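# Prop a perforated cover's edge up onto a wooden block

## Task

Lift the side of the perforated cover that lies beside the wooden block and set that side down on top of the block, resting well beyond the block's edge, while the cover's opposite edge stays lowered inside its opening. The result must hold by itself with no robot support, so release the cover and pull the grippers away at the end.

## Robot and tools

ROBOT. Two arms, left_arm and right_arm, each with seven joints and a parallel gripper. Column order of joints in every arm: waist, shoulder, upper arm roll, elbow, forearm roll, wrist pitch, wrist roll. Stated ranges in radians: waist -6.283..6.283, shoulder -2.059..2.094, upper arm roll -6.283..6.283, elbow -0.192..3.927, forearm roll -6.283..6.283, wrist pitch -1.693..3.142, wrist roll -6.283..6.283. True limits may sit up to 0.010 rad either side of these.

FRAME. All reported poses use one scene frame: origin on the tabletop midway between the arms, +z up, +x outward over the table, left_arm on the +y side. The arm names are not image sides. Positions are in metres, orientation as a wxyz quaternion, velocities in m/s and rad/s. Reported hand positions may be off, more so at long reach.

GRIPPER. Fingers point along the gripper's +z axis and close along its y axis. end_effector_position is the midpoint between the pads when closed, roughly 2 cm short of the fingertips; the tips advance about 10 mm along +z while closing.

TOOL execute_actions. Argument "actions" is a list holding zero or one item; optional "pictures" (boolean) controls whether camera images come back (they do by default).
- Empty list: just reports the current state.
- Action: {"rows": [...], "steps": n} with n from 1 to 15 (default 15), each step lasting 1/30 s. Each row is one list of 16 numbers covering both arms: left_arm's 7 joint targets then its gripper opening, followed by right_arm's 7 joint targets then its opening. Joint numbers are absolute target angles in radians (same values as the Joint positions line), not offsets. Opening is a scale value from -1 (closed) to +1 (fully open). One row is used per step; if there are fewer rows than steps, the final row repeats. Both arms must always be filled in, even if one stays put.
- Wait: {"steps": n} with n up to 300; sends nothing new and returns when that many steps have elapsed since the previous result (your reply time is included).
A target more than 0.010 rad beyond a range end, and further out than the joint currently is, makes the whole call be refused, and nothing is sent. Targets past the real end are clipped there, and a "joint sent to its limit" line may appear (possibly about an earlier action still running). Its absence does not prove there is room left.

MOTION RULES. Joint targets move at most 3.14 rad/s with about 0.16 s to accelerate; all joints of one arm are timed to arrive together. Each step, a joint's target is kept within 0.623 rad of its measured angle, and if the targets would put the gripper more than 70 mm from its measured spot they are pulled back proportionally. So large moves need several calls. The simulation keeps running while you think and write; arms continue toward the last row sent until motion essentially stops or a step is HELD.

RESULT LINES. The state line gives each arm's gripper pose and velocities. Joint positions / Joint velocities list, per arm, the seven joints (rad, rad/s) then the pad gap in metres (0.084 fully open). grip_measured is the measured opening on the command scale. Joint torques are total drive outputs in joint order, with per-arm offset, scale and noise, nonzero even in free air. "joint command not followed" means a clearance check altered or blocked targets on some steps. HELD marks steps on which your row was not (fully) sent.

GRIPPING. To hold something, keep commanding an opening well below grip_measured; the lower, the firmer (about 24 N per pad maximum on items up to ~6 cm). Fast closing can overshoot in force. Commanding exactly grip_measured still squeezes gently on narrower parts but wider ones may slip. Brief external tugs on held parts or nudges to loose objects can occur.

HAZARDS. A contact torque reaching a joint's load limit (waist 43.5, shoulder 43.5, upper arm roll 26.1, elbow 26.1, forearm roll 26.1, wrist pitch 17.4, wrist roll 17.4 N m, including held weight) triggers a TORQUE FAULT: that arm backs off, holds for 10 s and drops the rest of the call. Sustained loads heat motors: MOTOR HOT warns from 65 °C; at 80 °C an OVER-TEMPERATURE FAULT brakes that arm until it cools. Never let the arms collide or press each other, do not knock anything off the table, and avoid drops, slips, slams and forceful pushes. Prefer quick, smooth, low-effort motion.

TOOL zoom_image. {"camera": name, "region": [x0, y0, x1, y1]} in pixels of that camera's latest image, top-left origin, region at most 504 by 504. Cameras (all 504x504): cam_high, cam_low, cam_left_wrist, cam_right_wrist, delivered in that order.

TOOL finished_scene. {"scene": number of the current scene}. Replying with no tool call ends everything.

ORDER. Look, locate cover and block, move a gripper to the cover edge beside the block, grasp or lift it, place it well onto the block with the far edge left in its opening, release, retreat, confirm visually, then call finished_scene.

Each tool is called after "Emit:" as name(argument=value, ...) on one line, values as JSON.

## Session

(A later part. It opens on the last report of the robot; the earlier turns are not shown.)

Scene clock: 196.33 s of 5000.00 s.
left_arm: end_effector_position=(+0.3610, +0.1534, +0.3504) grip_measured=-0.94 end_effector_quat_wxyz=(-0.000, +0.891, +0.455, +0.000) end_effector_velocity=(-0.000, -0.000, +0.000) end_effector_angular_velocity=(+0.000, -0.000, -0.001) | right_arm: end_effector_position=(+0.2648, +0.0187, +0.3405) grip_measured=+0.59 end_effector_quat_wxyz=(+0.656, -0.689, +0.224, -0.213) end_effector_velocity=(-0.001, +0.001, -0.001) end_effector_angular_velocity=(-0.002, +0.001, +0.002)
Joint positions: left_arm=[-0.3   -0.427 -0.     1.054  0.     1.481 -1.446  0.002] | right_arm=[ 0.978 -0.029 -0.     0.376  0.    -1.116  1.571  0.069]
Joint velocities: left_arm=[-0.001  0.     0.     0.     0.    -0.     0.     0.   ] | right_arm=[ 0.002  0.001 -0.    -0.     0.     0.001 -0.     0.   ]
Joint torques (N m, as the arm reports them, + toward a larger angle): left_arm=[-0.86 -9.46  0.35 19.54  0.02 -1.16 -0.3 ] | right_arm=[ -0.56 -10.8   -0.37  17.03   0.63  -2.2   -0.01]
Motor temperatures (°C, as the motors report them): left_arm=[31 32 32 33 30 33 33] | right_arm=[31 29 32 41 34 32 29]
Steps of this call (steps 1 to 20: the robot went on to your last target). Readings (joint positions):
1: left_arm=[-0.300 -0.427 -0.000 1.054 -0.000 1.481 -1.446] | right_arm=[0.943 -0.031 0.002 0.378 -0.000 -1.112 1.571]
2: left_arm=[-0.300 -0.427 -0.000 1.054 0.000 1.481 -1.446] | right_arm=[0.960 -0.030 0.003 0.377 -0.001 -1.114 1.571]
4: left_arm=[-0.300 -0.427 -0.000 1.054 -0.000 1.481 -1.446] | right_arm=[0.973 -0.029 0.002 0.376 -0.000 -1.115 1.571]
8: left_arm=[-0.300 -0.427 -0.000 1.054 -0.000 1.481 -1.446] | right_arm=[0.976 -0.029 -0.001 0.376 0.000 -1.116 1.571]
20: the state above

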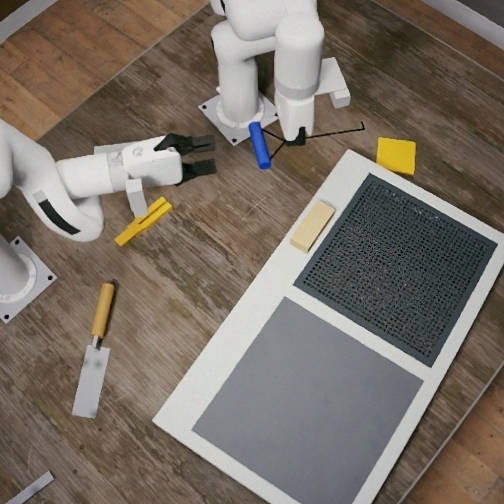

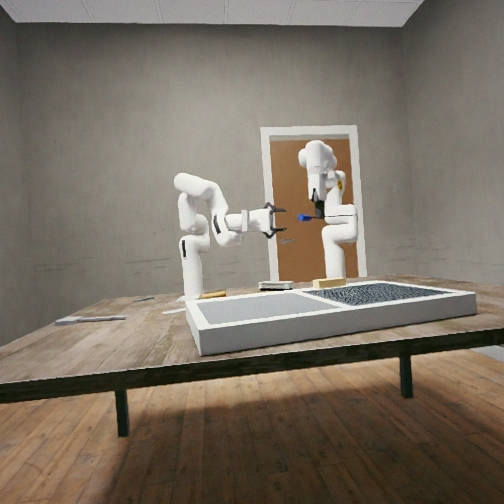

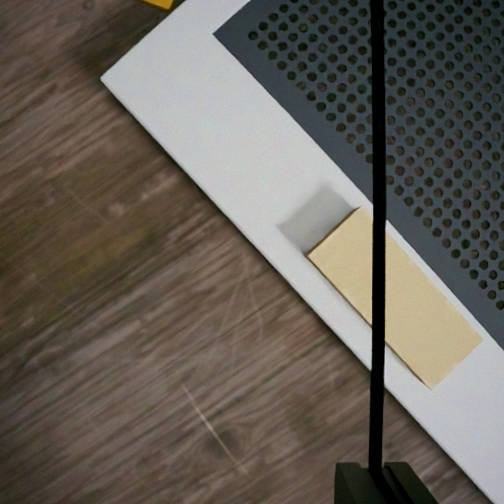

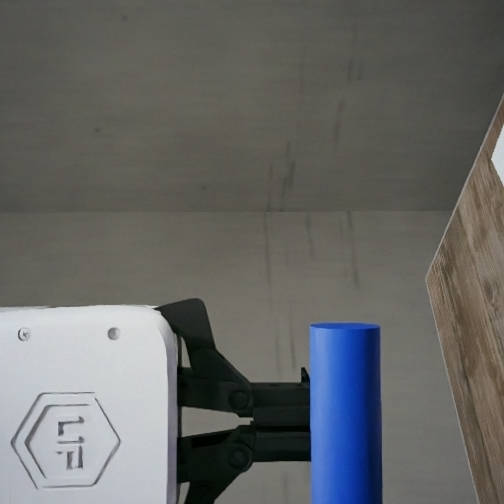

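Emit:
execute_actions(actions=[{"rows":[[-0.3,-0.427,0,1.054,0,1.481,-1.446,-1,0.978,0.259,0,0.704,0,-1.126,1.571,0.4]]}], pictures=false)

Emit:
execute_actions(actions=[{"steps":10}])

Emit:
zoom_image(camera="cam_high", region=[200, 90, 380, 200])

Emit:
zoom_image(camera="cam_low", region=[260, 180, 370, 250])

Scene clock: 209.73 s of 5000.00 s.
left_arm: end_effector_position=(+0.3610, +0.1534, +0.3504) grip_measured=-0.94 end_effector_quat_wxyz=(-0.000, +0.891, +0.455, -0.000) end_effector_velocity=(-0.000, +0.000, +0.000) end_effector_angular_velocity=(-0.000, -0.001, -0.000) | right_arm: end_effector_position=(+0.3169, +0.0908, +0.3370) grip_measured=+0.39 end_effector_quat_wxyz=(+0.673, -0.673, +0.218, -0.218) end_effector_velocity=(+0.002, +0.002, +0.008) end_effector_angular_velocity=(+0.014, -0.011, -0.000)
Joint positions: left_arm=[-0.3   -0.427  0.     1.054 -0.     1.481 -1.446  0.002] | right_arm=[ 0.978  0.257 -0.     0.702  0.    -1.126  1.571  0.061]
Joint velocities: left_arm=[-0.    -0.001 -0.     0.     0.     0.     0.    -0.   ] | right_arm=[-0.    -0.    -0.001  0.014 -0.001 -0.004  0.    -0.   ]
Joint torques (N m, as the arm reports them, + toward a larger angle): left_arm=[-0.8  -9.62  0.33 19.8   0.44 -1.38 -0.02] | right_arm=[ -0.47 -15.74  -0.46  17.39   0.66  -2.13  -0.05]
Motor temperatures (°C, as the motors report them): left_arm=[31 32 32 33 30 33 33] | right_arm=[31 29 32 39 34 32 29]
Steps of this call (steps 1 to 15: the robot went on to your last target; steps 16 to 90: nothing new was sent; then 9.90 s passed at rest; steps 91 to 105: all 15 steps of this action). Readings (joint positions):
91: left_arm=[-0.300 -0.427 0.000 1.054 -0.000 1.481 -1.446] | right_arm=[0.978 -0.029 -0.000 0.376 -0.000 -1.116 1.571]
92: left_arm=[-0.300 -0.427 -0.000 1.054 0.000 1.481 -1.446] | right_arm=[0.978 -0.023 -0.000 0.382 -0.000 -1.117 1.571]
94: left_arm=[-0.300 -0.427 0.000 1.054 0.000 1.481 -1.446] | right_arm=[0.978 0.029 -0.000 0.442 -0.000 -1.119 1.571]
98: left_arm=[-0.300 -0.427 0.000 1.054 0.000 1.481 -1.446] | right_arm=[0.978 0.208 0.000 0.648 -0.000 -1.123 1.571]
105: the state above

Scene clock: 210.07 s of 5000.00 s.
left_arm: end_effector_position=(+0.3610, +0.1534, +0.3504) grip_measured=-0.94 end_effector_quat_wxyz=(+0.000, +0.891, +0.455, -0.000) end_effector_velocity=(+0.000, +0.000, +0.000) end_effector_angular_velocity=(+0.000, -0.000, +0.001) | right_arm: end_effector_position=(+0.3171, +0.0913, +0.3372) grip_measured=+0.39 end_effector_quat_wxyz=(+0.673, -0.672, +0.218, -0.218) end_effector_velocity=(+0.000, +0.000, +0.000) end_effector_angular_velocity=(+0.001, -0.001, +0.000)
Joint positions: left_arm=[-0.3   -0.427  0.     1.054 -0.     1.481 -1.446  0.002] | right_arm=[ 0.978  0.259 -0.     0.704 -0.    -1.126  1.571  0.061]
Joint velocities: left_arm=[ 0.001  0.    -0.     0.     0.     0.     0.    -0.   ] | right_arm=[-0.     0.001 -0.     0.002 -0.001 -0.001  0.     0.   ]
Joint torques (N m, as the arm reports them, + toward a larger angle): left_arm=[-0.6  -9.56  0.03 19.57  0.4  -1.32 -0.22] | right_arm=[ -0.51 -15.93  -0.5   17.56   0.67  -2.17  -0.06]
Motor temperatures (°C, as the motors report them): left_arm=[31 32 32 33 30 33 33] | right_arm=[31 29 32 39 34 32 29]
Steps of this call (steps 1 to 10: the robot went on to your last target). Readings (joint positions):
1: left_arm=[-0.300 -0.427 -0.000 1.054 -0.000 1.481 -1.446] | right_arm=[0.978 0.257 -0.000 0.702 0.000 -1.126 1.571]
2: left_arm=[-0.300 -0.427 -0.000 1.054 -0.000 1.481 -1.446] | right_arm=[0.978 0.258 -0.000 0.702 0.000 -1.126 1.571]
4: left_arm=[-0.300 -0.427 -0.000 1.054 -0.000 1.481 -1.446] | right_arm=[0.978 0.258 -0.000 0.703 -0.000 -1.126 1.571]
8: left_arm=[-0.300 -0.427 0.000 1.054 0.000 1.481 -1.446] | right_arm=[0.978 0.258 -0.000 0.704 -0.000 -1.126 1.571]
10: the state above

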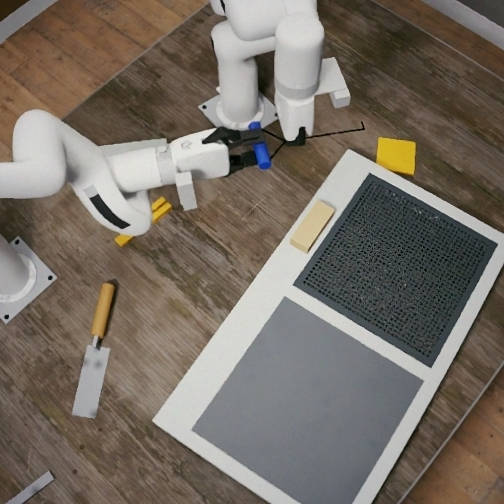

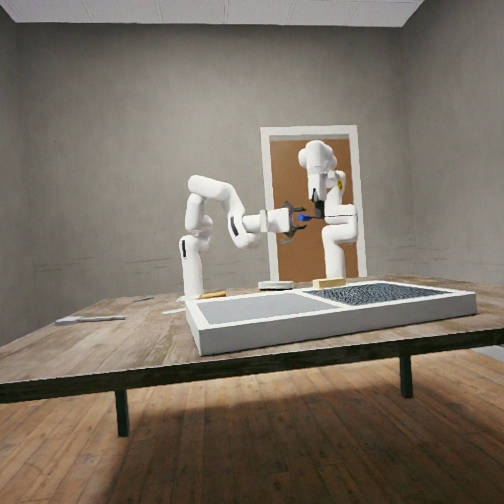

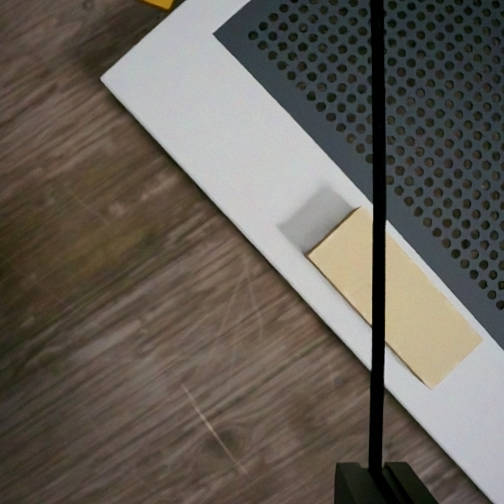

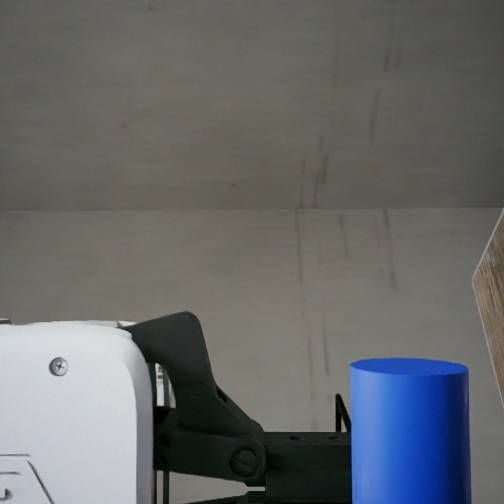

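Region (200, 90, 380, 200) of cam_high's 504x504 image, scaled by 2.800, with more detail than that image has.

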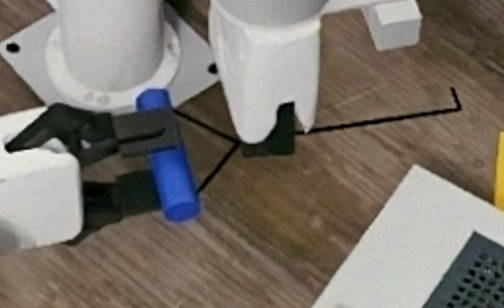

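Region (260, 180, 370, 250) of cam_low's 504x504 image, scaled by 4.582, with more detail than that image has; it fills the top 321 rows of this view, and the rest is white.

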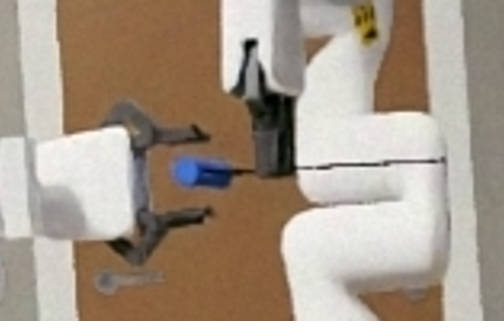

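Emit:
execute_actions(actions=[{"rows":[[-0.3,-0.427,0,1.054,0,1.481,-1.446,-1,0.983,0.291,0,0.755,0,-1.107,1.571,0.2],[-0.3,-0.427,0,1.054,0,1.481,-1.446,-1,0.983,0.291,0,0.755,0,-1.107,1.571,0.1],[-0.3,-0.427,0,1.054,0,1.481,-1.446,-1,0.983,0.291,0,0.755,0,-1.107,1.571,0.0],[-0.3,-0.427,0,1.054,0,1.481,-1.446,-1,0.983,0.291,0,0.755,0,-1.107,1.571,-0.1],[-0.3,-0.427,0,1.054,0,1.481,-1.446,-1,0.983,0.291,0,0.755,0,-1.107,1.571,-0.2]]}])

Emit:
zoom_image(camera="cam_high", region=[200, 90, 380, 200])

Emit:
zoom_image(camera="cam_low", region=[260, 180, 370, 250])

Scene clock: 230.47 s of 5000.00 s.
left_arm: end_effector_position=(+0.3610, +0.1534, +0.3504) grip_measured=-0.94 end_effector_quat_wxyz=(-0.000, +0.891, +0.455, +0.000) end_effector_velocity=(-0.000, +0.000, -0.000) end_effector_angular_velocity=(-0.000, +0.000, -0.000) | right_arm: end_effector_position=(+0.3228, +0.1042, +0.3371) grip_measured=-0.22 end_effector_quat_wxyz=(+0.673, -0.673, +0.216, -0.216) end_effector_velocity=(-0.000, +0.001, +0.000) end_effector_angular_velocity=(-0.000, -0.000, +0.001)
Joint positions: left_arm=[-0.3   -0.427 -0.     1.054  0.     1.481 -1.446  0.002] | right_arm=[ 0.983  0.291 -0.     0.755  0.    -1.107  1.571  0.035]
Joint velocities: left_arm=[-0.    -0.001  0.    -0.    -0.     0.     0.     0.   ] | right_arm=[ 0.001 -0.     0.     0.002 -0.001  0.002 -0.    -0.   ]
Joint torques (N m, as the arm reports them, + toward a larger angle): left_arm=[ -0.85 -10.17   0.77  19.73  -0.13  -1.05  -0.23] | right_arm=[ -0.5  -16.73  -0.57  17.91   0.6   -2.13  -0.1 ]
Motor temperatures (°C, as the motors report them): left_arm=[31 32 32 34 30 33 33] | right_arm=[31 29 32 39 34 32 29]
Steps of this call (steps 1 to 15: the robot went on to your last target; steps 16 to 90: nothing new was sent; then 16.90 s passed at rest; steps 91 to 105: all 15 steps of this action). Readings (joint positions):
91: left_arm=[-0.300 -0.427 0.000 1.054 0.000 1.481 -1.446] | right_arm=[0.978 0.259 -0.000 0.704 0.000 -1.126 1.571]
92: left_arm=[-0.300 -0.427 0.000 1.054 -0.000 1.481 -1.446] | right_arm=[0.979 0.263 -0.000 0.710 0.000 -1.123 1.571]
94: left_arm=[-0.300 -0.427 -0.000 1.054 -0.000 1.481 -1.446] | right_arm=[0.981 0.279 -0.000 0.736 0.000 -1.114 1.571]
98: left_arm=[-0.300 -0.427 -0.000 1.054 -0.000 1.481 -1.446] | right_arm=[0.983 0.290 0.000 0.754 -0.000 -1.108 1.571]
105: the state above

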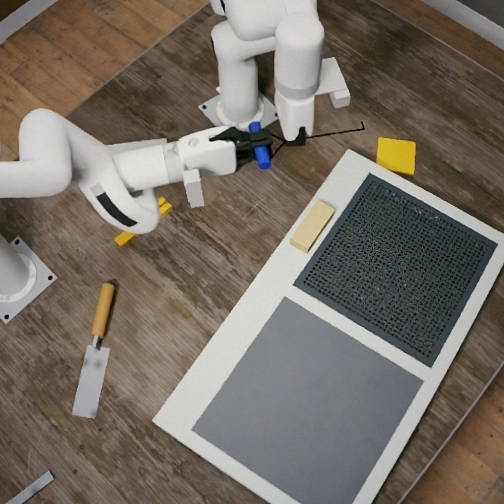

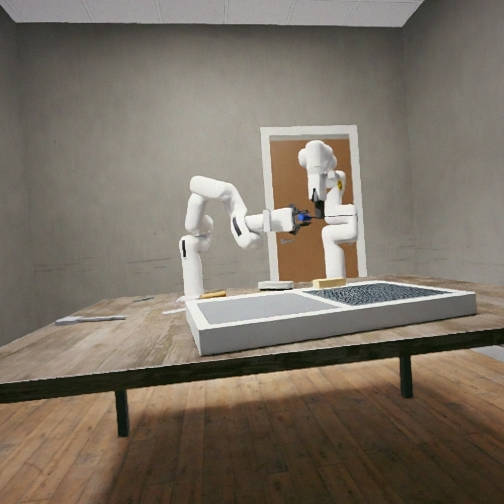

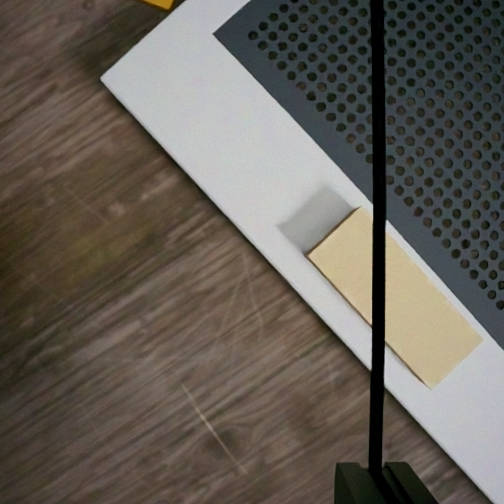

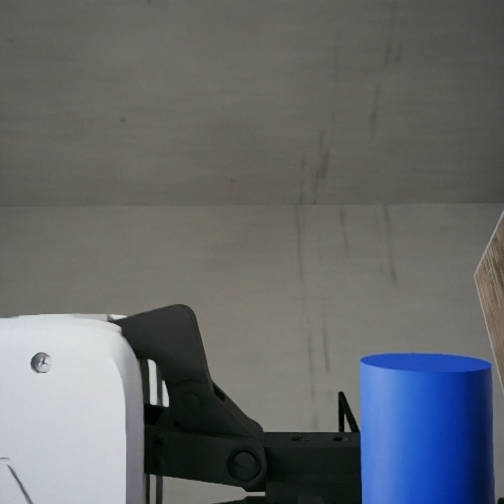

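Region (200, 90, 380, 200) of cam_high's 504x504 image, scaled by 2.800, with more detail than that image has.

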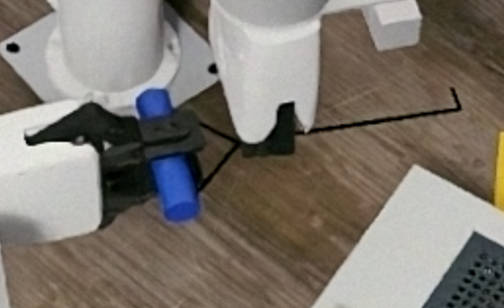

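Region (260, 180, 370, 250) of cam_low's 504x504 image, scaled by 4.582, with more detail than that image has; it fills the top 321 rows of this view, and the rest is white.

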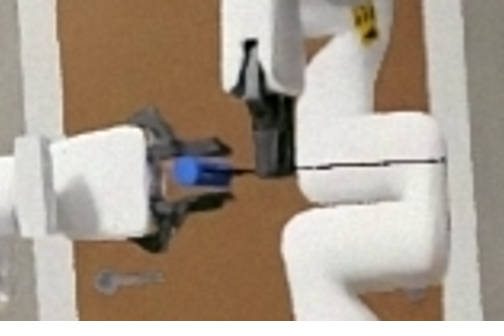

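Good. Close, release left, raise left.

Emit:
execute_actions(actions=[{"rows":[[-0.3,-0.427,0,1.054,0,1.481,-1.446,-1,0.983,0.291,0,0.755,0,-1.107,1.571,-0.3],[-0.3,-0.427,0,1.054,0,1.481,-1.446,-1,0.983,0.291,0,0.755,0,-1.107,1.571,-0.36],[-0.3,-0.427,0,1.054,0,1.481,-1.446,-1,0.983,0.291,0,0.755,0,-1.107,1.571,-0.42],[-0.3,-0.427,0,1.054,0,1.481,-1.446,-1,0.983,0.291,0,0.755,0,-1.107,1.571,-0.48],[-0.3,-0.427,0,1.054,0,1.481,-1.446,-1,0.983,0.291,0,0.755,0,-1.107,1.571,-0.55],[-0.3,-0.427,0,1.054,0,1.481,-1.446,-1,0.983,0.291,0,0.755,0,-1.107,1.571,-0.7],[-0.3,-0.427,0,1.054,0,1.481,-1.446,-1,0.983,0.291,0,0.755,0,-1.107,1.571,-1],[-0.3,-0.427,0,1.054,0,1.481,-1.446,-1,0.983,0.291,0,0.755,0,-1.107,1.571,-1],[-0.3,-0.427,0,1.054,0,1.481,-1.446,-1,0.983,0.291,0,0.755,0,-1.107,1.571,-1],[-0.3,-0.427,0,1.054,0,1.481,-1.446,-1,0.983,0.291,0,0.755,0,-1.107,1.571,-1],[-0.3,-0.427,0,1.054,0,1.481,-1.446,-0.4,0.983,0.291,0,0.755,0,-1.107,1.571,-1]]}], pictures=false)

Emit:
execute_actions(actions=[{"rows":[[-0.3,-0.4,0,1.2,0,1.6,-1.446,-0.4,0.983,0.291,0,0.755,0,-1.107,1.571,-1]]}])

Scene clock: 249.47 s of 5000.00 s.
left_arm: end_effector_position=(+0.3610, +0.1531, +0.3509) grip_measured=-0.44 end_effector_quat_wxyz=(+0.001, +0.891, +0.454, +0.000) end_effector_velocity=(+0.000, +0.001, -0.001) end_effector_angular_velocity=(+0.002, +0.003, +0.002) | right_arm: end_effector_position=(+0.3229, +0.1041, +0.3362) grip_measured=-0.47 end_effector_quat_wxyz=(+0.673, -0.674, +0.217, -0.216) end_effector_velocity=(+0.000, +0.000, +0.003) end_effector_angular_velocity=(+0.006, -0.004, -0.000)
Joint positions: left_arm=[-0.3   -0.427 -0.     1.055 -0.     1.481 -1.446  0.025] | right_arm=[ 0.983  0.292 -0.     0.754  0.    -1.106  1.571  0.023]
Joint velocities: left_arm=[ 0.001  0.001  0.001 -0.003  0.001 -0.    -0.     0.024] | right_arm=[ 0.    -0.002  0.     0.003  0.001 -0.001 -0.    -0.   ]
Joint torques (N m, as the arm reports them, + toward a larger angle): left_arm=[-0.92 -9.32  0.22 18.97  0.52 -1.04 -0.05] | right_arm=[ -0.6  -16.83  -0.48  18.31   0.63  -2.32  -0.08]
Motor temperatures (°C, as the motors report them): left_arm=[31 32 32 34 30 33 33] | right_arm=[31 29 32 39 34 32 29]
Steps of this call (steps 1 to 15: the robot went on to your last target; steps 16 to 90: nothing new was sent; then 15.50 s passed at rest; steps 91 to 105: all 15 steps of this action). Readings (joint positions):
91: left_arm=[-0.300 -0.427 0.000 1.054 -0.000 1.481 -1.446] | right_arm=[0.983 0.291 0.000 0.755 0.000 -1.107 1.571]
92: left_arm=[-0.300 -0.427 -0.000 1.054 0.000 1.481 -1.446] | right_arm=[0.983 0.291 0.000 0.755 -0.000 -1.107 1.571]
94: left_arm=[-0.300 -0.427 -0.000 1.054 0.000 1.481 -1.446] | right_arm=[0.983 0.291 0.000 0.755 -0.000 -1.107 1.571]
98: left_arm=[-0.300 -0.427 0.000 1.054 0.000 1.481 -1.446] | right_arm=[0.983 0.291 0.000 0.755 -0.000 -1.107 1.571]
105: the state above

Scene clock: 249.97 s of 5000.00 s.
left_arm: end_effector_position=(+0.3607, +0.1535, +0.3925) grip_measured=-0.42 end_effector_quat_wxyz=(-0.001, +0.891, +0.455, -0.001) end_effector_velocity=(+0.001, -0.001, +0.007) end_effector_angular_velocity=(-0.009, -0.016, +0.001) | right_arm: end_effector_position=(+0.3228, +0.1043, +0.3370) grip_measured=-0.47 end_effector_quat_wxyz=(+0.673, -0.673, +0.216, -0.216) end_effector_velocity=(+0.000, -0.000, -0.001) end_effector_angular_velocity=(-0.002, +0.001, -0.001)
Joint positions: left_arm=[-0.3   -0.4    0.     1.198 -0.     1.6   -1.446  0.026] | right_arm=[ 0.983  0.291 -0.     0.755  0.    -1.107  1.571  0.023]
Joint velocities: left_arm=[ 0.001 -0.006 -0.     0.013  0.     0.    -0.     0.   ] | right_arm=[-0.     0.001 -0.     0.     0.     0.001 -0.    -0.   ]
Joint torques (N m, as the arm reports them, + toward a larger angle): left_arm=[-0.56 -9.83  0.77 18.68  0.52 -1.43 -0.18] | right_arm=[ -0.48 -16.82  -0.57  18.28   0.65  -2.32  -0.13]
Motor temperatures (°C, as the motors report them): left_arm=[31 32 32 34 30 33 33] | right_arm=[31 29 32 39 34 32 29]
Steps of this call (steps 1 to 15: all 15 steps of this action). Readings (joint positions):
1: left_arm=[-0.300 -0.427 -0.000 1.055 -0.000 1.481 -1.446] | right_arm=[0.983 0.291 -0.000 0.754 0.000 -1.106 1.571]
2: left_arm=[-0.300 -0.426 -0.000 1.061 -0.000 1.488 -1.446] | right_arm=[0.983 0.291 -0.000 0.755 0.000 -1.107 1.571]
4: left_arm=[-0.300 -0.413 -0.000 1.111 -0.000 1.534 -1.446] | right_arm=[0.983 0.291 -0.000 0.755 0.000 -1.107 1.571]
8: left_arm=[-0.300 -0.404 -0.000 1.199 0.000 1.592 -1.446] | right_arm=[0.983 0.291 -0.000 0.755 0.000 -1.107 1.571]
15: the state above

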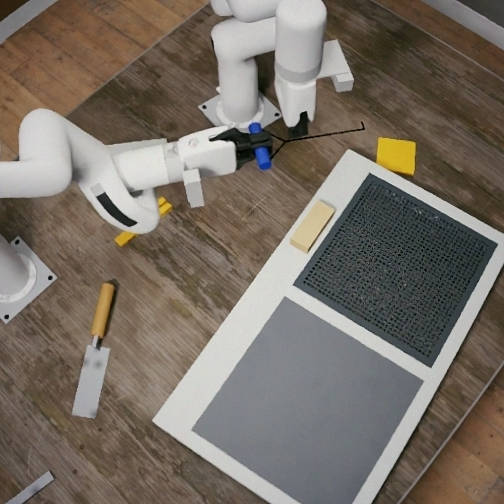

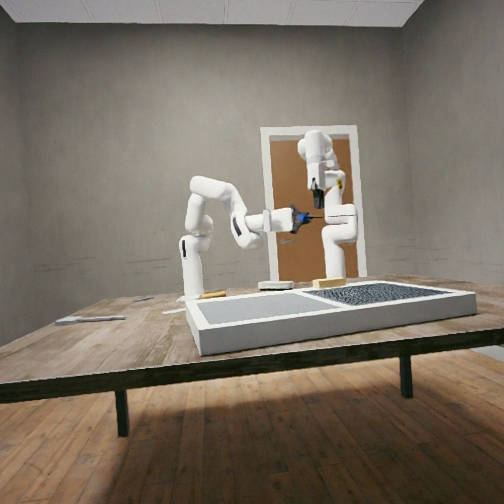

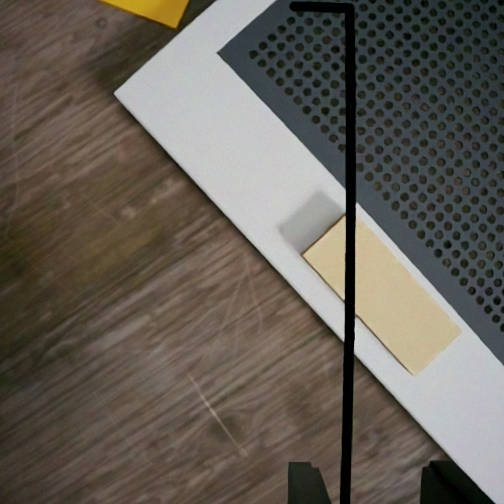

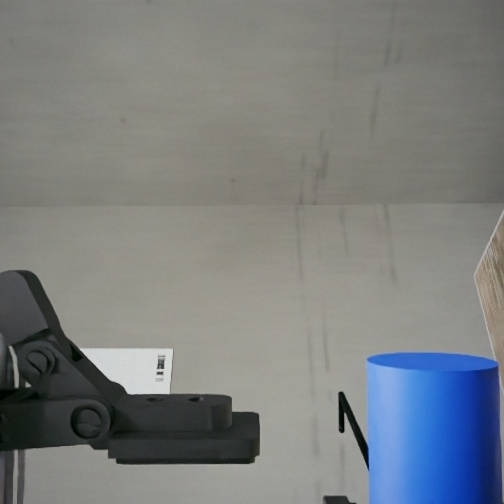

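Emit:
execute_actions(actions=[{"rows":[[0.4,-0.4,0,1.2,0,1.6,-1.446,-1,0.85,0.2,0,0.755,0,-0.9,1.571,-1]]}], pictures=false)

Emit:
execute_actions(actions=[{"rows":[[0.4,-0.4,0,1.2,0,1.6,-1.446,-1,0.751,0.107,0,0.773,0,-0.234,0,-1]]}], pictures=false)

Emit:
execute_actions(actions=[{"steps":15}])

Scene clock: 271.43 s of 5000.00 s.
left_arm: end_effector_position=(+0.4040, +0.3329, +0.3932) grip_measured=-1.00 end_effector_quat_wxyz=(+0.000, +0.740, +0.673, -0.000) end_effector_velocity=(-0.013, +0.434, +0.001) end_effector_angular_velocity=(+0.001, -0.003, +1.242) | right_arm: end_effector_position=(+0.3877, +0.0589, +0.3391) grip_measured=-0.47 end_effector_quat_wxyz=(-0.618, +0.695, -0.274, +0.244) end_effector_velocity=(+0.009, -0.007, +0.005) end_effector_angular_velocity=(+0.004, -0.005, -0.021)
Joint positions: left_arm=[ 0.232 -0.4    0.001  1.2    0.     1.6   -1.446  0.   ] | right_arm=[ 0.852  0.201  0.002  0.754 -0.    -0.9    1.571  0.023]
Joint velocities: left_arm=[ 1.247 -0.002 -0.006  0.001 -0.001 -0.001  0.     0.   ] | right_arm=[-0.006 -0.005 -0.013  0.006  0.003  0.004 -0.    -0.   ]
Joint torques (N m, as the arm reports them, + toward a larger angle): left_arm=[ -0.54 -11.11   0.28  18.81   0.42  -1.28  -0.28] | right_arm=[ -0.86 -16.16  -0.83  20.02   0.81  -2.55  -0.06]
Motor temperatures (°C, as the motors report them): left_arm=[31 32 32 34 30 33 33] | right_arm=[31 29 32 39 34 32 29]
Steps of this call (steps 1 to 15: the robot went on to your last target; steps 16 to 90: nothing new was sent; then 17.97 s passed at rest; steps 91 to 105: all 15 steps of this action). Readings (joint positions):
91: left_arm=[-0.300 -0.400 -0.000 1.200 -0.000 1.600 -1.446] | right_arm=[0.983 0.291 0.000 0.755 -0.000 -1.106 1.571]
92: left_arm=[-0.293 -0.400 -0.002 1.200 -0.000 1.600 -1.446] | right_arm=[0.979 0.288 0.001 0.755 -0.000 -1.098 1.571]
94: left_arm=[-0.236 -0.400 -0.007 1.200 -0.001 1.600 -1.446] | right_arm=[0.944 0.264 0.007 0.753 -0.001 -1.038 1.571]
98: left_arm=[-0.058 -0.399 0.002 1.200 0.000 1.600 -1.446] | right_arm=[0.856 0.205 -0.008 0.758 0.002 -0.919 1.571]
105: the state above

Scene clock: 271.93 s of 5000.00 s.
left_arm: end_effector_position=(+0.3974, +0.3902, +0.3933) grip_measured=-1.00 end_effector_quat_wxyz=(-0.000, +0.682, +0.732, +0.000) end_effector_velocity=(-0.001, +0.006, +0.000) end_effector_angular_velocity=(-0.002, -0.001, +0.014) | right_arm: end_effector_position=(+0.4211, +0.0073, +0.2387) grip_measured=-0.47 end_effector_quat_wxyz=(-0.252, +0.889, +0.107, +0.368) end_effector_velocity=(-0.011, -0.027, -0.052) end_effector_angular_velocity=(-1.989, -1.368, +1.789)
Joint positions: left_arm=[ 0.399 -0.4   -0.001  1.2   -0.     1.6   -1.446  0.   ] | right_arm=[ 0.755  0.111 -0.     0.772  0.    -0.263  0.481  0.023]
Joint velocities: left_arm=[ 0.008  0.     0.007  0.001  0.001 -0.    -0.     0.   ] | right_arm=[-0.038 -0.041  0.014  0.012 -0.003  0.337 -3.003 -0.   ]
Joint torques (N m, as the arm reports them, + toward a larger angle): left_arm=[ -0.37 -10.31   0.5   18.46   0.57  -1.27   0.03] | right_arm=[ -0.06 -15.52  -0.26  22.09   0.75  -3.39   0.02]
Motor temperatures (°C, as the motors report them): left_arm=[31 32 32 34 30 33 33] | right_arm=[31 29 32 39 34 32 29]
Steps of this call (steps 1 to 15: all 15 steps of this action). Readings (joint positions):
1: left_arm=[0.273 -0.400 0.001 1.200 0.000 1.600 -1.446] | right_arm=[0.851 0.201 0.002 0.754 -0.000 -0.900 1.570]
2: left_arm=[0.313 -0.400 0.001 1.200 0.000 1.600 -1.446] | right_arm=[0.850 0.199 0.001 0.755 -0.000 -0.892 1.562]
4: left_arm=[0.371 -0.400 0.004 1.200 0.001 1.600 -1.446] | right_arm=[0.841 0.190 0.002 0.757 -0.000 -0.829 1.499]
8: left_arm=[0.397 -0.400 -0.000 1.200 -0.000 1.600 -1.446] | right_arm=[0.794 0.147 -0.000 0.766 0.000 -0.534 1.181]
15: the state above

Scene clock: 272.43 s of 5000.00 s.
left_arm: end_effector_position=(+0.3973, +0.3909, +0.3933) grip_measured=-1.00 end_effector_quat_wxyz=(-0.000, +0.681, +0.732, +0.000) end_effector_velocity=(-0.000, +0.000, +0.000) end_effector_angular_velocity=(+0.000, -0.001, +0.001) | right_arm: end_effector_position=(+0.4208, +0.0042, +0.2345) grip_measured=-0.47 end_effector_quat_wxyz=(-0.153, +0.843, +0.316, +0.407) end_effector_velocity=(+0.000, -0.001, -0.001) end_effector_angular_velocity=(-0.005, -0.001, +0.002)
Joint positions: left_arm=[ 0.4   -0.4   -0.     1.2   -0.     1.6   -1.446  0.   ] | right_arm=[ 0.751  0.107  0.     0.773 -0.    -0.234  0.001  0.023]
Joint velocities: left_arm=[ 0.    -0.001  0.    -0.     0.    -0.001 -0.     0.   ] | right_arm=[-0.002  0.     0.001 -0.     0.     0.002 -0.006 -0.   ]
Joint torques (N m, as the arm reports them, + toward a larger angle): left_arm=[ -0.36 -10.05   0.38  18.32   0.4   -1.07  -0.02] | right_arm=[ -0.59 -15.78  -0.58  22.     0.7   -2.95   0.05]
Motor temperatures (°C, as the motors report them): left_arm=[31 32 32 34 30 33 33] | right_arm=[31 29 32 39 34 32 29]
Steps of this call (steps 1 to 15: the robot went on to your last target). Readings (joint positions):
1: left_arm=[0.399 -0.400 -0.001 1.200 -0.000 1.600 -1.446] | right_arm=[0.754 0.110 0.000 0.772 -0.000 -0.253 0.382]
2: left_arm=[0.399 -0.400 -0.001 1.200 -0.000 1.600 -1.446] | right_arm=[0.753 0.109 0.001 0.773 -0.000 -0.247 0.287]
4: left_arm=[0.399 -0.400 -0.000 1.200 -0.000 1.600 -1.446] | right_arm=[0.752 0.108 0.001 0.773 -0.000 -0.239 0.133]
8: left_arm=[0.400 -0.400 -0.000 1.200 -0.000 1.600 -1.446] | right_arm=[0.751 0.107 0.000 0.773 -0.000 -0.235 0.013]
15: the state above

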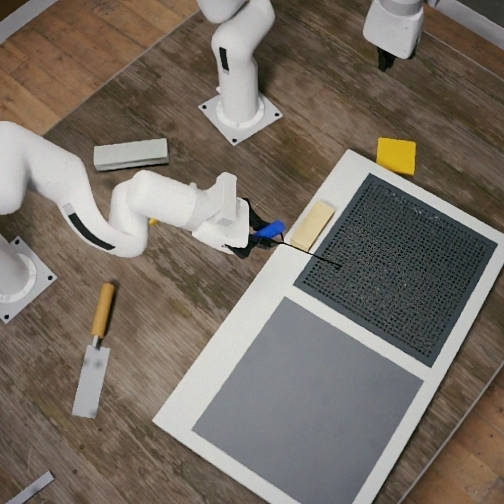

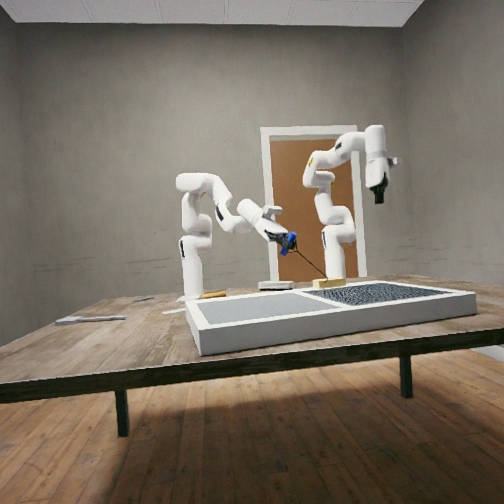

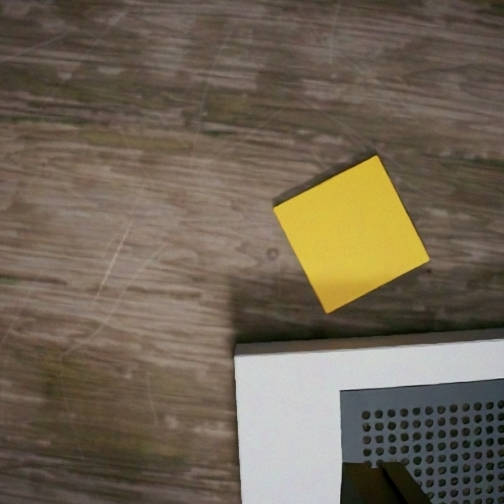

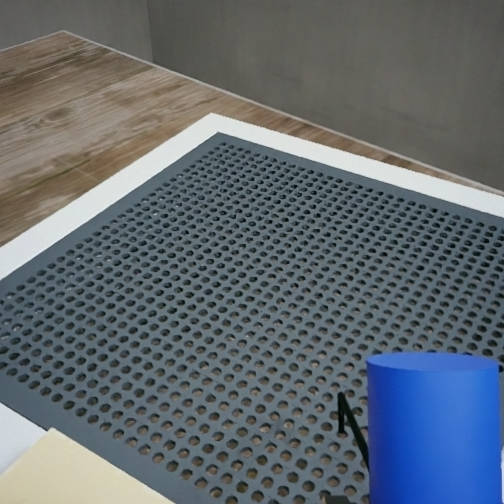

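Emit:
execute_actions(actions=[{"rows":[[0.064,-0.037,0,0.992,0,1.029,1.433,-1,0.818,0.215,0,0.866,0,-0.249,0,-1]]}], pictures=false)

Emit:
execute_actions(actions=[{"steps":30}])

Scene clock: 288.63 s of 5000.00 s.
left_arm: end_effector_position=(+0.4852, +0.3068, +0.2621) grip_measured=-1.00 end_effector_quat_wxyz=(-0.000, +0.922, +0.387, -0.001) end_effector_velocity=(+0.104, -0.208, -0.285) end_effector_angular_velocity=(-0.005, +0.002, -2.602) | right_arm: end_effector_position=(+0.4134, +0.0517, +0.2202) grip_measured=-0.47 end_effector_quat_wxyz=(-0.166, +0.832, +0.343, +0.403) end_effector_velocity=(-0.010, +0.009, -0.004) end_effector_angular_velocity=(-0.004, +0.006, +0.022)
Joint positions: left_arm=[ 0.167 -0.148 -0.     1.055 -0.     1.205 -0.83   0.   ] | right_arm=[ 0.817  0.214 -0.001  0.866  0.    -0.249  0.     0.023]
Joint velocities: left_arm=[-0.473  0.512  0.    -0.293  0.    -0.804  2.129  0.   ] | right_arm=[ 0.007  0.004  0.013 -0.002 -0.002  0.001 -0.    -0.   ]
Joint torques (N m, as the arm reports them, + toward a larger angle): left_arm=[ -1.35 -17.71   0.24  20.08  -0.15  -0.95  -0.02] | right_arm=[ -0.44 -17.53  -0.52  21.76   0.74  -2.97   0.08]
Motor temperatures (°C, as the motors report them): left_arm=[31 32 32 34 30 33 33] | right_arm=[31 29 32 40 34 32 29]
Steps of this call (steps 1 to 15: the robot went on to your last target; steps 16 to 90: nothing new was sent; then 12.70 s passed at rest; steps 91 to 105: all 15 steps of this action). Readings (joint positions):
91: left_arm=[0.400 -0.400 0.000 1.200 0.000 1.599 -1.445] | right_arm=[0.751 0.107 -0.000 0.773 0.000 -0.234 0.000]
92: left_arm=[0.396 -0.397 0.001 1.199 0.000 1.592 -1.437] | right_arm=[0.755 0.113 -0.001 0.779 0.000 -0.235 0.000]
94: left_arm=[0.367 -0.369 0.004 1.185 0.001 1.538 -1.379] | right_arm=[0.782 0.159 -0.005 0.821 0.001 -0.242 0.000]
98: left_arm=[0.287 -0.277 -0.000 1.128 -0.000 1.409 -1.218] | right_arm=[0.819 0.213 0.006 0.861 -0.001 -0.248 -0.000]
105: the state above

Scene clock: 289.63 s of 5000.00 s.
left_arm: end_effector_position=(+0.5005, +0.2600, +0.2001) grip_measured=-1.00 end_effector_quat_wxyz=(-0.000, +0.708, -0.707, +0.000) end_effector_velocity=(-0.000, -0.000, -0.000) end_effector_angular_velocity=(+0.000, +0.001, -0.025) | right_arm: end_effector_position=(+0.4125, +0.0526, +0.2198) grip_measured=-0.47 end_effector_quat_wxyz=(-0.166, +0.832, +0.344, +0.402) end_effector_velocity=(+0.000, -0.000, +0.000) end_effector_angular_velocity=(+0.000, -0.000, -0.000)
Joint positions: left_arm=[ 0.064 -0.037  0.     0.992  0.     1.029  1.431  0.   ] | right_arm=[ 0.818  0.215 -0.     0.866  0.    -0.249 -0.     0.023]
Joint velocities: left_arm=[-0.     0.001 -0.    -0.    -0.     0.     0.024  0.   ] | right_arm=[-0.001 -0.001  0.    -0.    -0.     0.     0.    -0.   ]
Joint torques (N m, as the arm reports them, + toward a larger angle): left_arm=[ -1.05 -18.52   0.15  18.65   0.2   -1.26   0.02] | right_arm=[ -0.51 -17.57  -0.39  21.83   0.65  -2.97   0.02]
Motor temperatures (°C, as the motors report them): left_arm=[31 32 32 34 30 33 33] | right_arm=[31 29 32 40 34 32 29]
Steps of this call (steps 1 to 30: the robot went on to your last target). Readings (joint positions):
1: left_arm=[0.152 -0.131 -0.000 1.046 -0.000 1.179 -0.755] | right_arm=[0.817 0.214 -0.001 0.866 0.000 -0.249 0.000]
2: left_arm=[0.137 -0.115 -0.000 1.036 -0.000 1.153 -0.673] | right_arm=[0.818 0.214 -0.000 0.866 0.000 -0.249 0.000]
4: left_arm=[0.109 -0.085 -0.001 1.019 -0.000 1.106 -0.486] | right_arm=[0.818 0.215 -0.000 0.866 0.000 -0.249 0.000]
8: left_arm=[0.075 -0.049 -0.001 0.998 -0.000 1.050 -0.083] | right_arm=[0.818 0.215 -0.000 0.866 0.000 -0.249 0.000]
30: the state above

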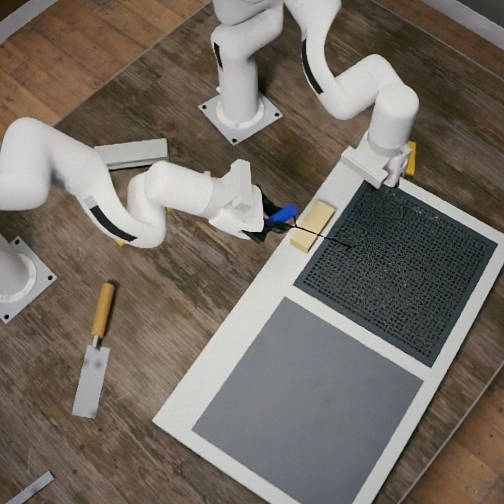

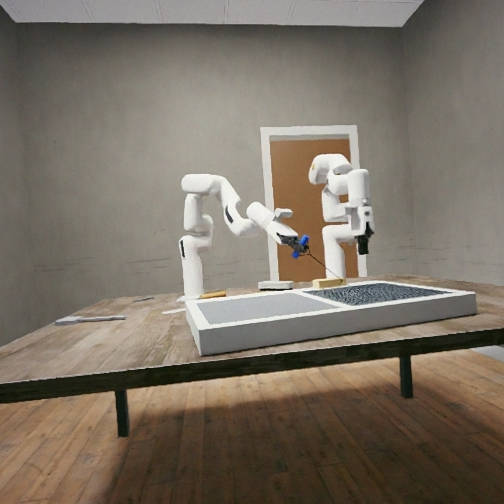

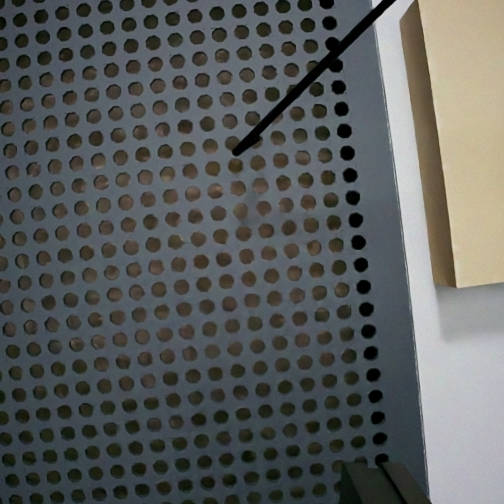

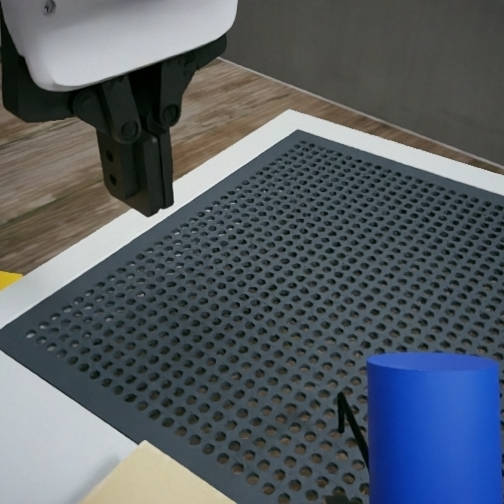

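Emit:
execute_actions(actions=[{"rows":[[0.03,-0.2025,0,0.8185,0,1.021,1.4,-1,0.818,0.2116,0,0.8314,0,-0.280,0,-1]]}])

Emit:
zoom_image(camera="cam_right_wrist", region=[270, 370, 390, 490])

Scene clock: 303.77 s of 5000.00 s.
left_arm: end_effector_position=(+0.4491, +0.2536, +0.2001) grip_measured=-1.00 end_effector_quat_wxyz=(+0.000, +0.707, -0.707, -0.000) end_effector_velocity=(-0.001, -0.003, -0.000) end_effector_angular_velocity=(+0.000, -0.001, -0.006) | right_arm: end_effector_position=(+0.4068, +0.0469, +0.2120) grip_measured=-0.47 end_effector_quat_wxyz=(-0.166, +0.832, +0.344, +0.402) end_effector_velocity=(-0.001, -0.000, -0.002) end_effector_angular_velocity=(-0.003, +0.003, +0.001)
Joint positions: left_arm=[ 0.03  -0.201  0.     0.819  0.     1.021  1.4    0.   ] | right_arm=[ 0.818  0.212 -0.     0.832  0.    -0.28   0.     0.023]
Joint velocities: left_arm=[-0.004 -0.002 -0.004 -0.002 -0.    -0.002 -0.001  0.   ] | right_arm=[ 0.001  0.001  0.    -0.003 -0.     0.001  0.     0.   ]
Joint torques (N m, as the arm reports them, + toward a larger angle): left_arm=[ -0.17 -14.26   0.42  18.84   0.03  -1.04  -0.22] | right_arm=[ -0.75 -17.27  -0.49  21.46   0.74  -2.96   0.01]
Motor temperatures (°C, as the motors report them): left_arm=[31 32 32 34 30 33 33] | right_arm=[31 30 32 40 34 32 29]
Steps of this call (steps 1 to 15: the robot went on to your last target; steps 16 to 90: nothing new was sent; then 10.63 s passed at rest; steps 91 to 105: all 15 steps of this action). Readings (joint positions):
91: left_arm=[0.064 -0.037 0.000 0.992 0.000 1.029 1.433] | right_arm=[0.818 0.215 0.000 0.866 0.000 -0.250 0.000]
92: left_arm=[0.063 -0.043 0.000 0.985 0.000 1.028 1.431] | right_arm=[0.818 0.214 0.000 0.861 0.000 -0.255 0.000]
94: left_arm=[0.052 -0.095 0.002 0.928 0.000 1.025 1.420] | right_arm=[0.818 0.212 -0.000 0.844 0.000 -0.270 0.000]
98: left_arm=[0.031 -0.197 -0.002 0.827 -0.000 1.023 1.402] | right_arm=[0.818 0.212 0.000 0.831 -0.000 -0.279 -0.000]
105: the state above

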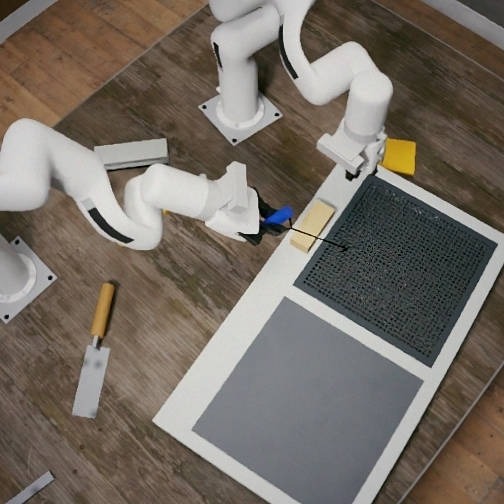

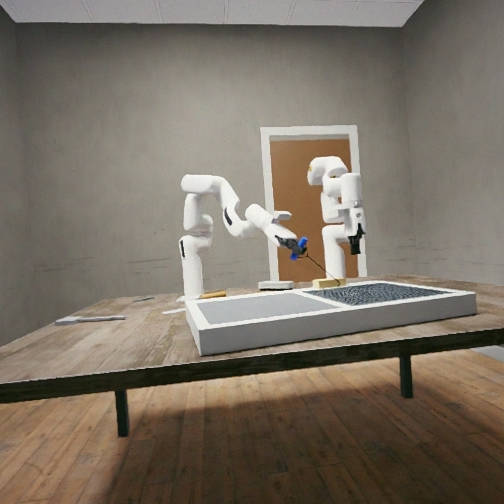

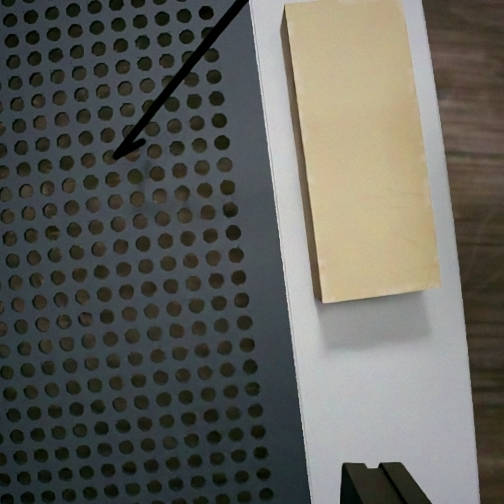

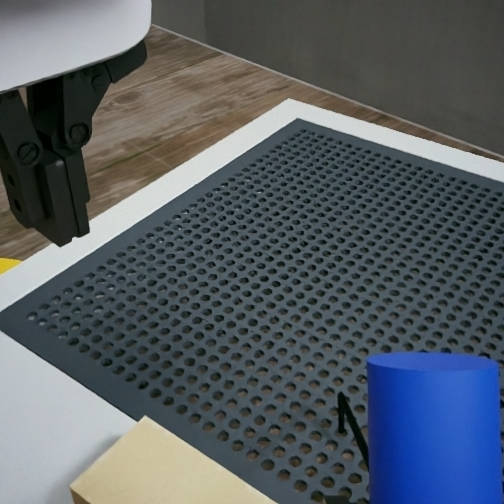

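Region (270, 370, 390, 490) of cam_right_wrist's 504x504 image, scaled by 4.200, with more detail than that image has.

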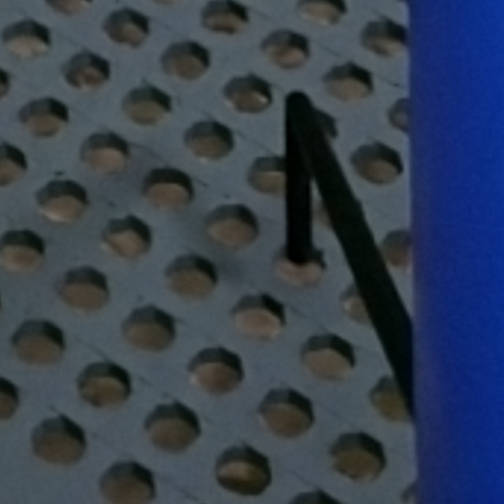

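Emit:
execute_actions(actions=[{"rows":[[0.03,-0.2025,0,0.8185,0,1.021,1.4,-1,0.818,0.223,0,0.829,0,-0.294,0,-1]]}])

Emit:
zoom_image(camera="cam_right_wrist", region=[270, 370, 390, 490])

Emit:
zoom_image(camera="cam_left_wrist", region=[90, 90, 230, 230])

Scene clock: 312.77 s of 5000.00 s.
left_arm: end_effector_position=(+0.4488, +0.2534, +0.2002) grip_measured=-1.00 end_effector_quat_wxyz=(-0.000, +0.707, -0.708, -0.000) end_effector_velocity=(+0.000, -0.000, +0.000) end_effector_angular_velocity=(-0.000, -0.001, -0.001) | right_arm: end_effector_position=(+0.4067, +0.0468, +0.2071) grip_measured=-0.47 end_effector_quat_wxyz=(-0.166, +0.832, +0.344, +0.402) end_effector_velocity=(-0.000, -0.000, -0.001) end_effector_angular_velocity=(-0.002, +0.002, +0.000)
Joint positions: left_arm=[ 0.03  -0.203  0.     0.818 -0.     1.021  1.4    0.   ] | right_arm=[ 0.818  0.223 -0.     0.829  0.    -0.294  0.     0.023]
Joint velocities: left_arm=[-0.001 -0.    -0.     0.001 -0.    -0.    -0.     0.   ] | right_arm=[-0.001  0.     0.    -0.001 -0.     0.001  0.    -0.   ]
Joint torques (N m, as the arm reports them, + toward a larger angle): left_arm=[ -0.33 -15.1    0.52  18.82  -0.01  -1.38  -0.22] | right_arm=[ -0.57 -17.28  -0.48  21.25   0.64  -2.99   0.  ]
Motor temperatures (°C, as the motors report them): left_arm=[31 32 32 34 30 33 33] | right_arm=[31 30 32 40 34 32 29]
Steps of this call (steps 1 to 15: the robot went on to your last target; steps 16 to 90: nothing new was sent; then 5.50 s passed at rest; steps 91 to 105: all 15 steps of this action). Readings (joint positions):
91: left_arm=[0.030 -0.203 0.000 0.818 -0.000 1.021 1.400] | right_arm=[0.818 0.212 -0.000 0.831 -0.000 -0.280 -0.000]
92: left_arm=[0.030 -0.202 -0.000 0.819 -0.000 1.021 1.400] | right_arm=[0.818 0.214 -0.000 0.831 0.000 -0.284 0.000]
94: left_arm=[0.030 -0.202 0.000 0.818 -0.000 1.021 1.400] | right_arm=[0.818 0.219 -0.000 0.830 0.000 -0.290 0.000]
98: left_arm=[0.030 -0.203 -0.000 0.818 -0.000 1.021 1.400] | right_arm=[0.818 0.223 0.000 0.829 -0.000 -0.293 -0.000]
105: the state above

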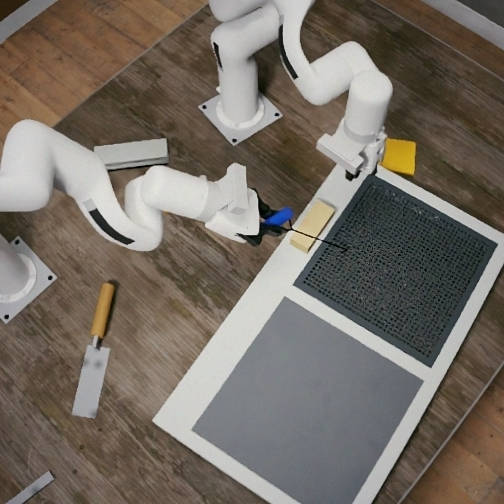

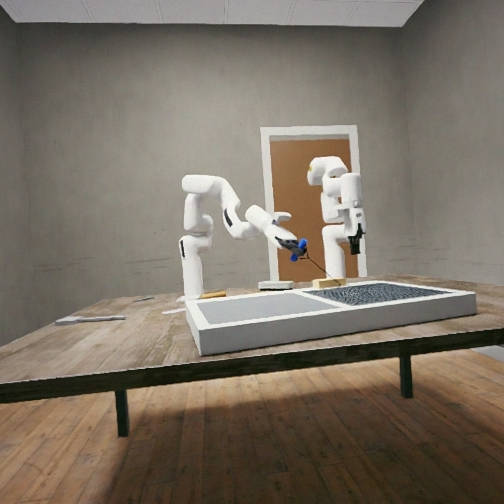

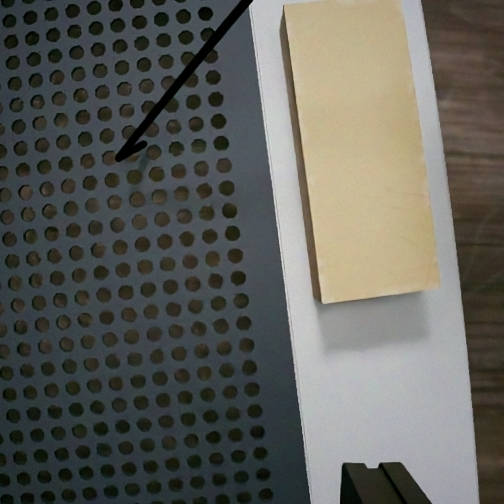

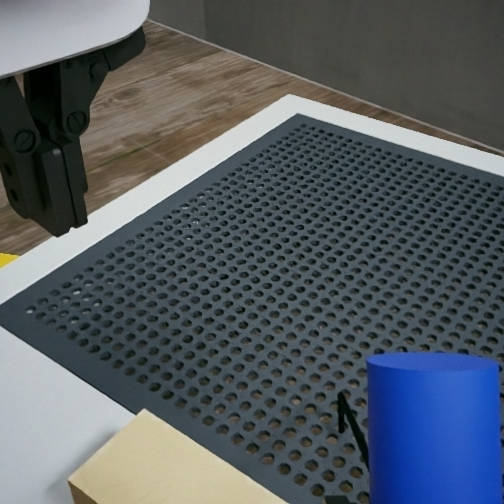

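Region (270, 370, 390, 490) of cam_right_wrist's 504x504 image, scaled by 4.200, with more detail than that image has.

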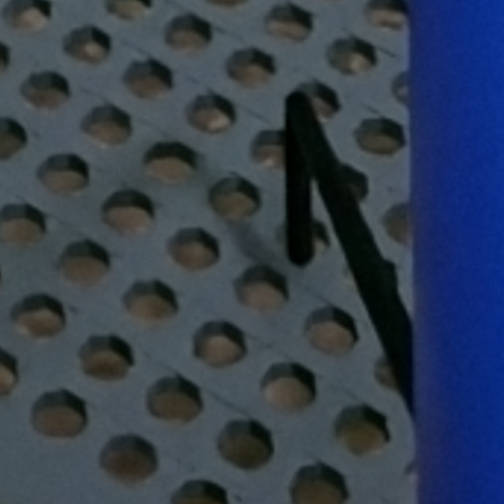

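Region (90, 90, 230, 230) of cam_left_wrist's 504x504 image, scaled by 3.600, with more detail than that image has.

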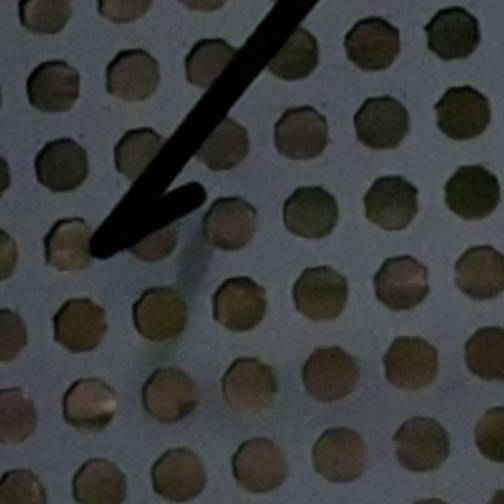

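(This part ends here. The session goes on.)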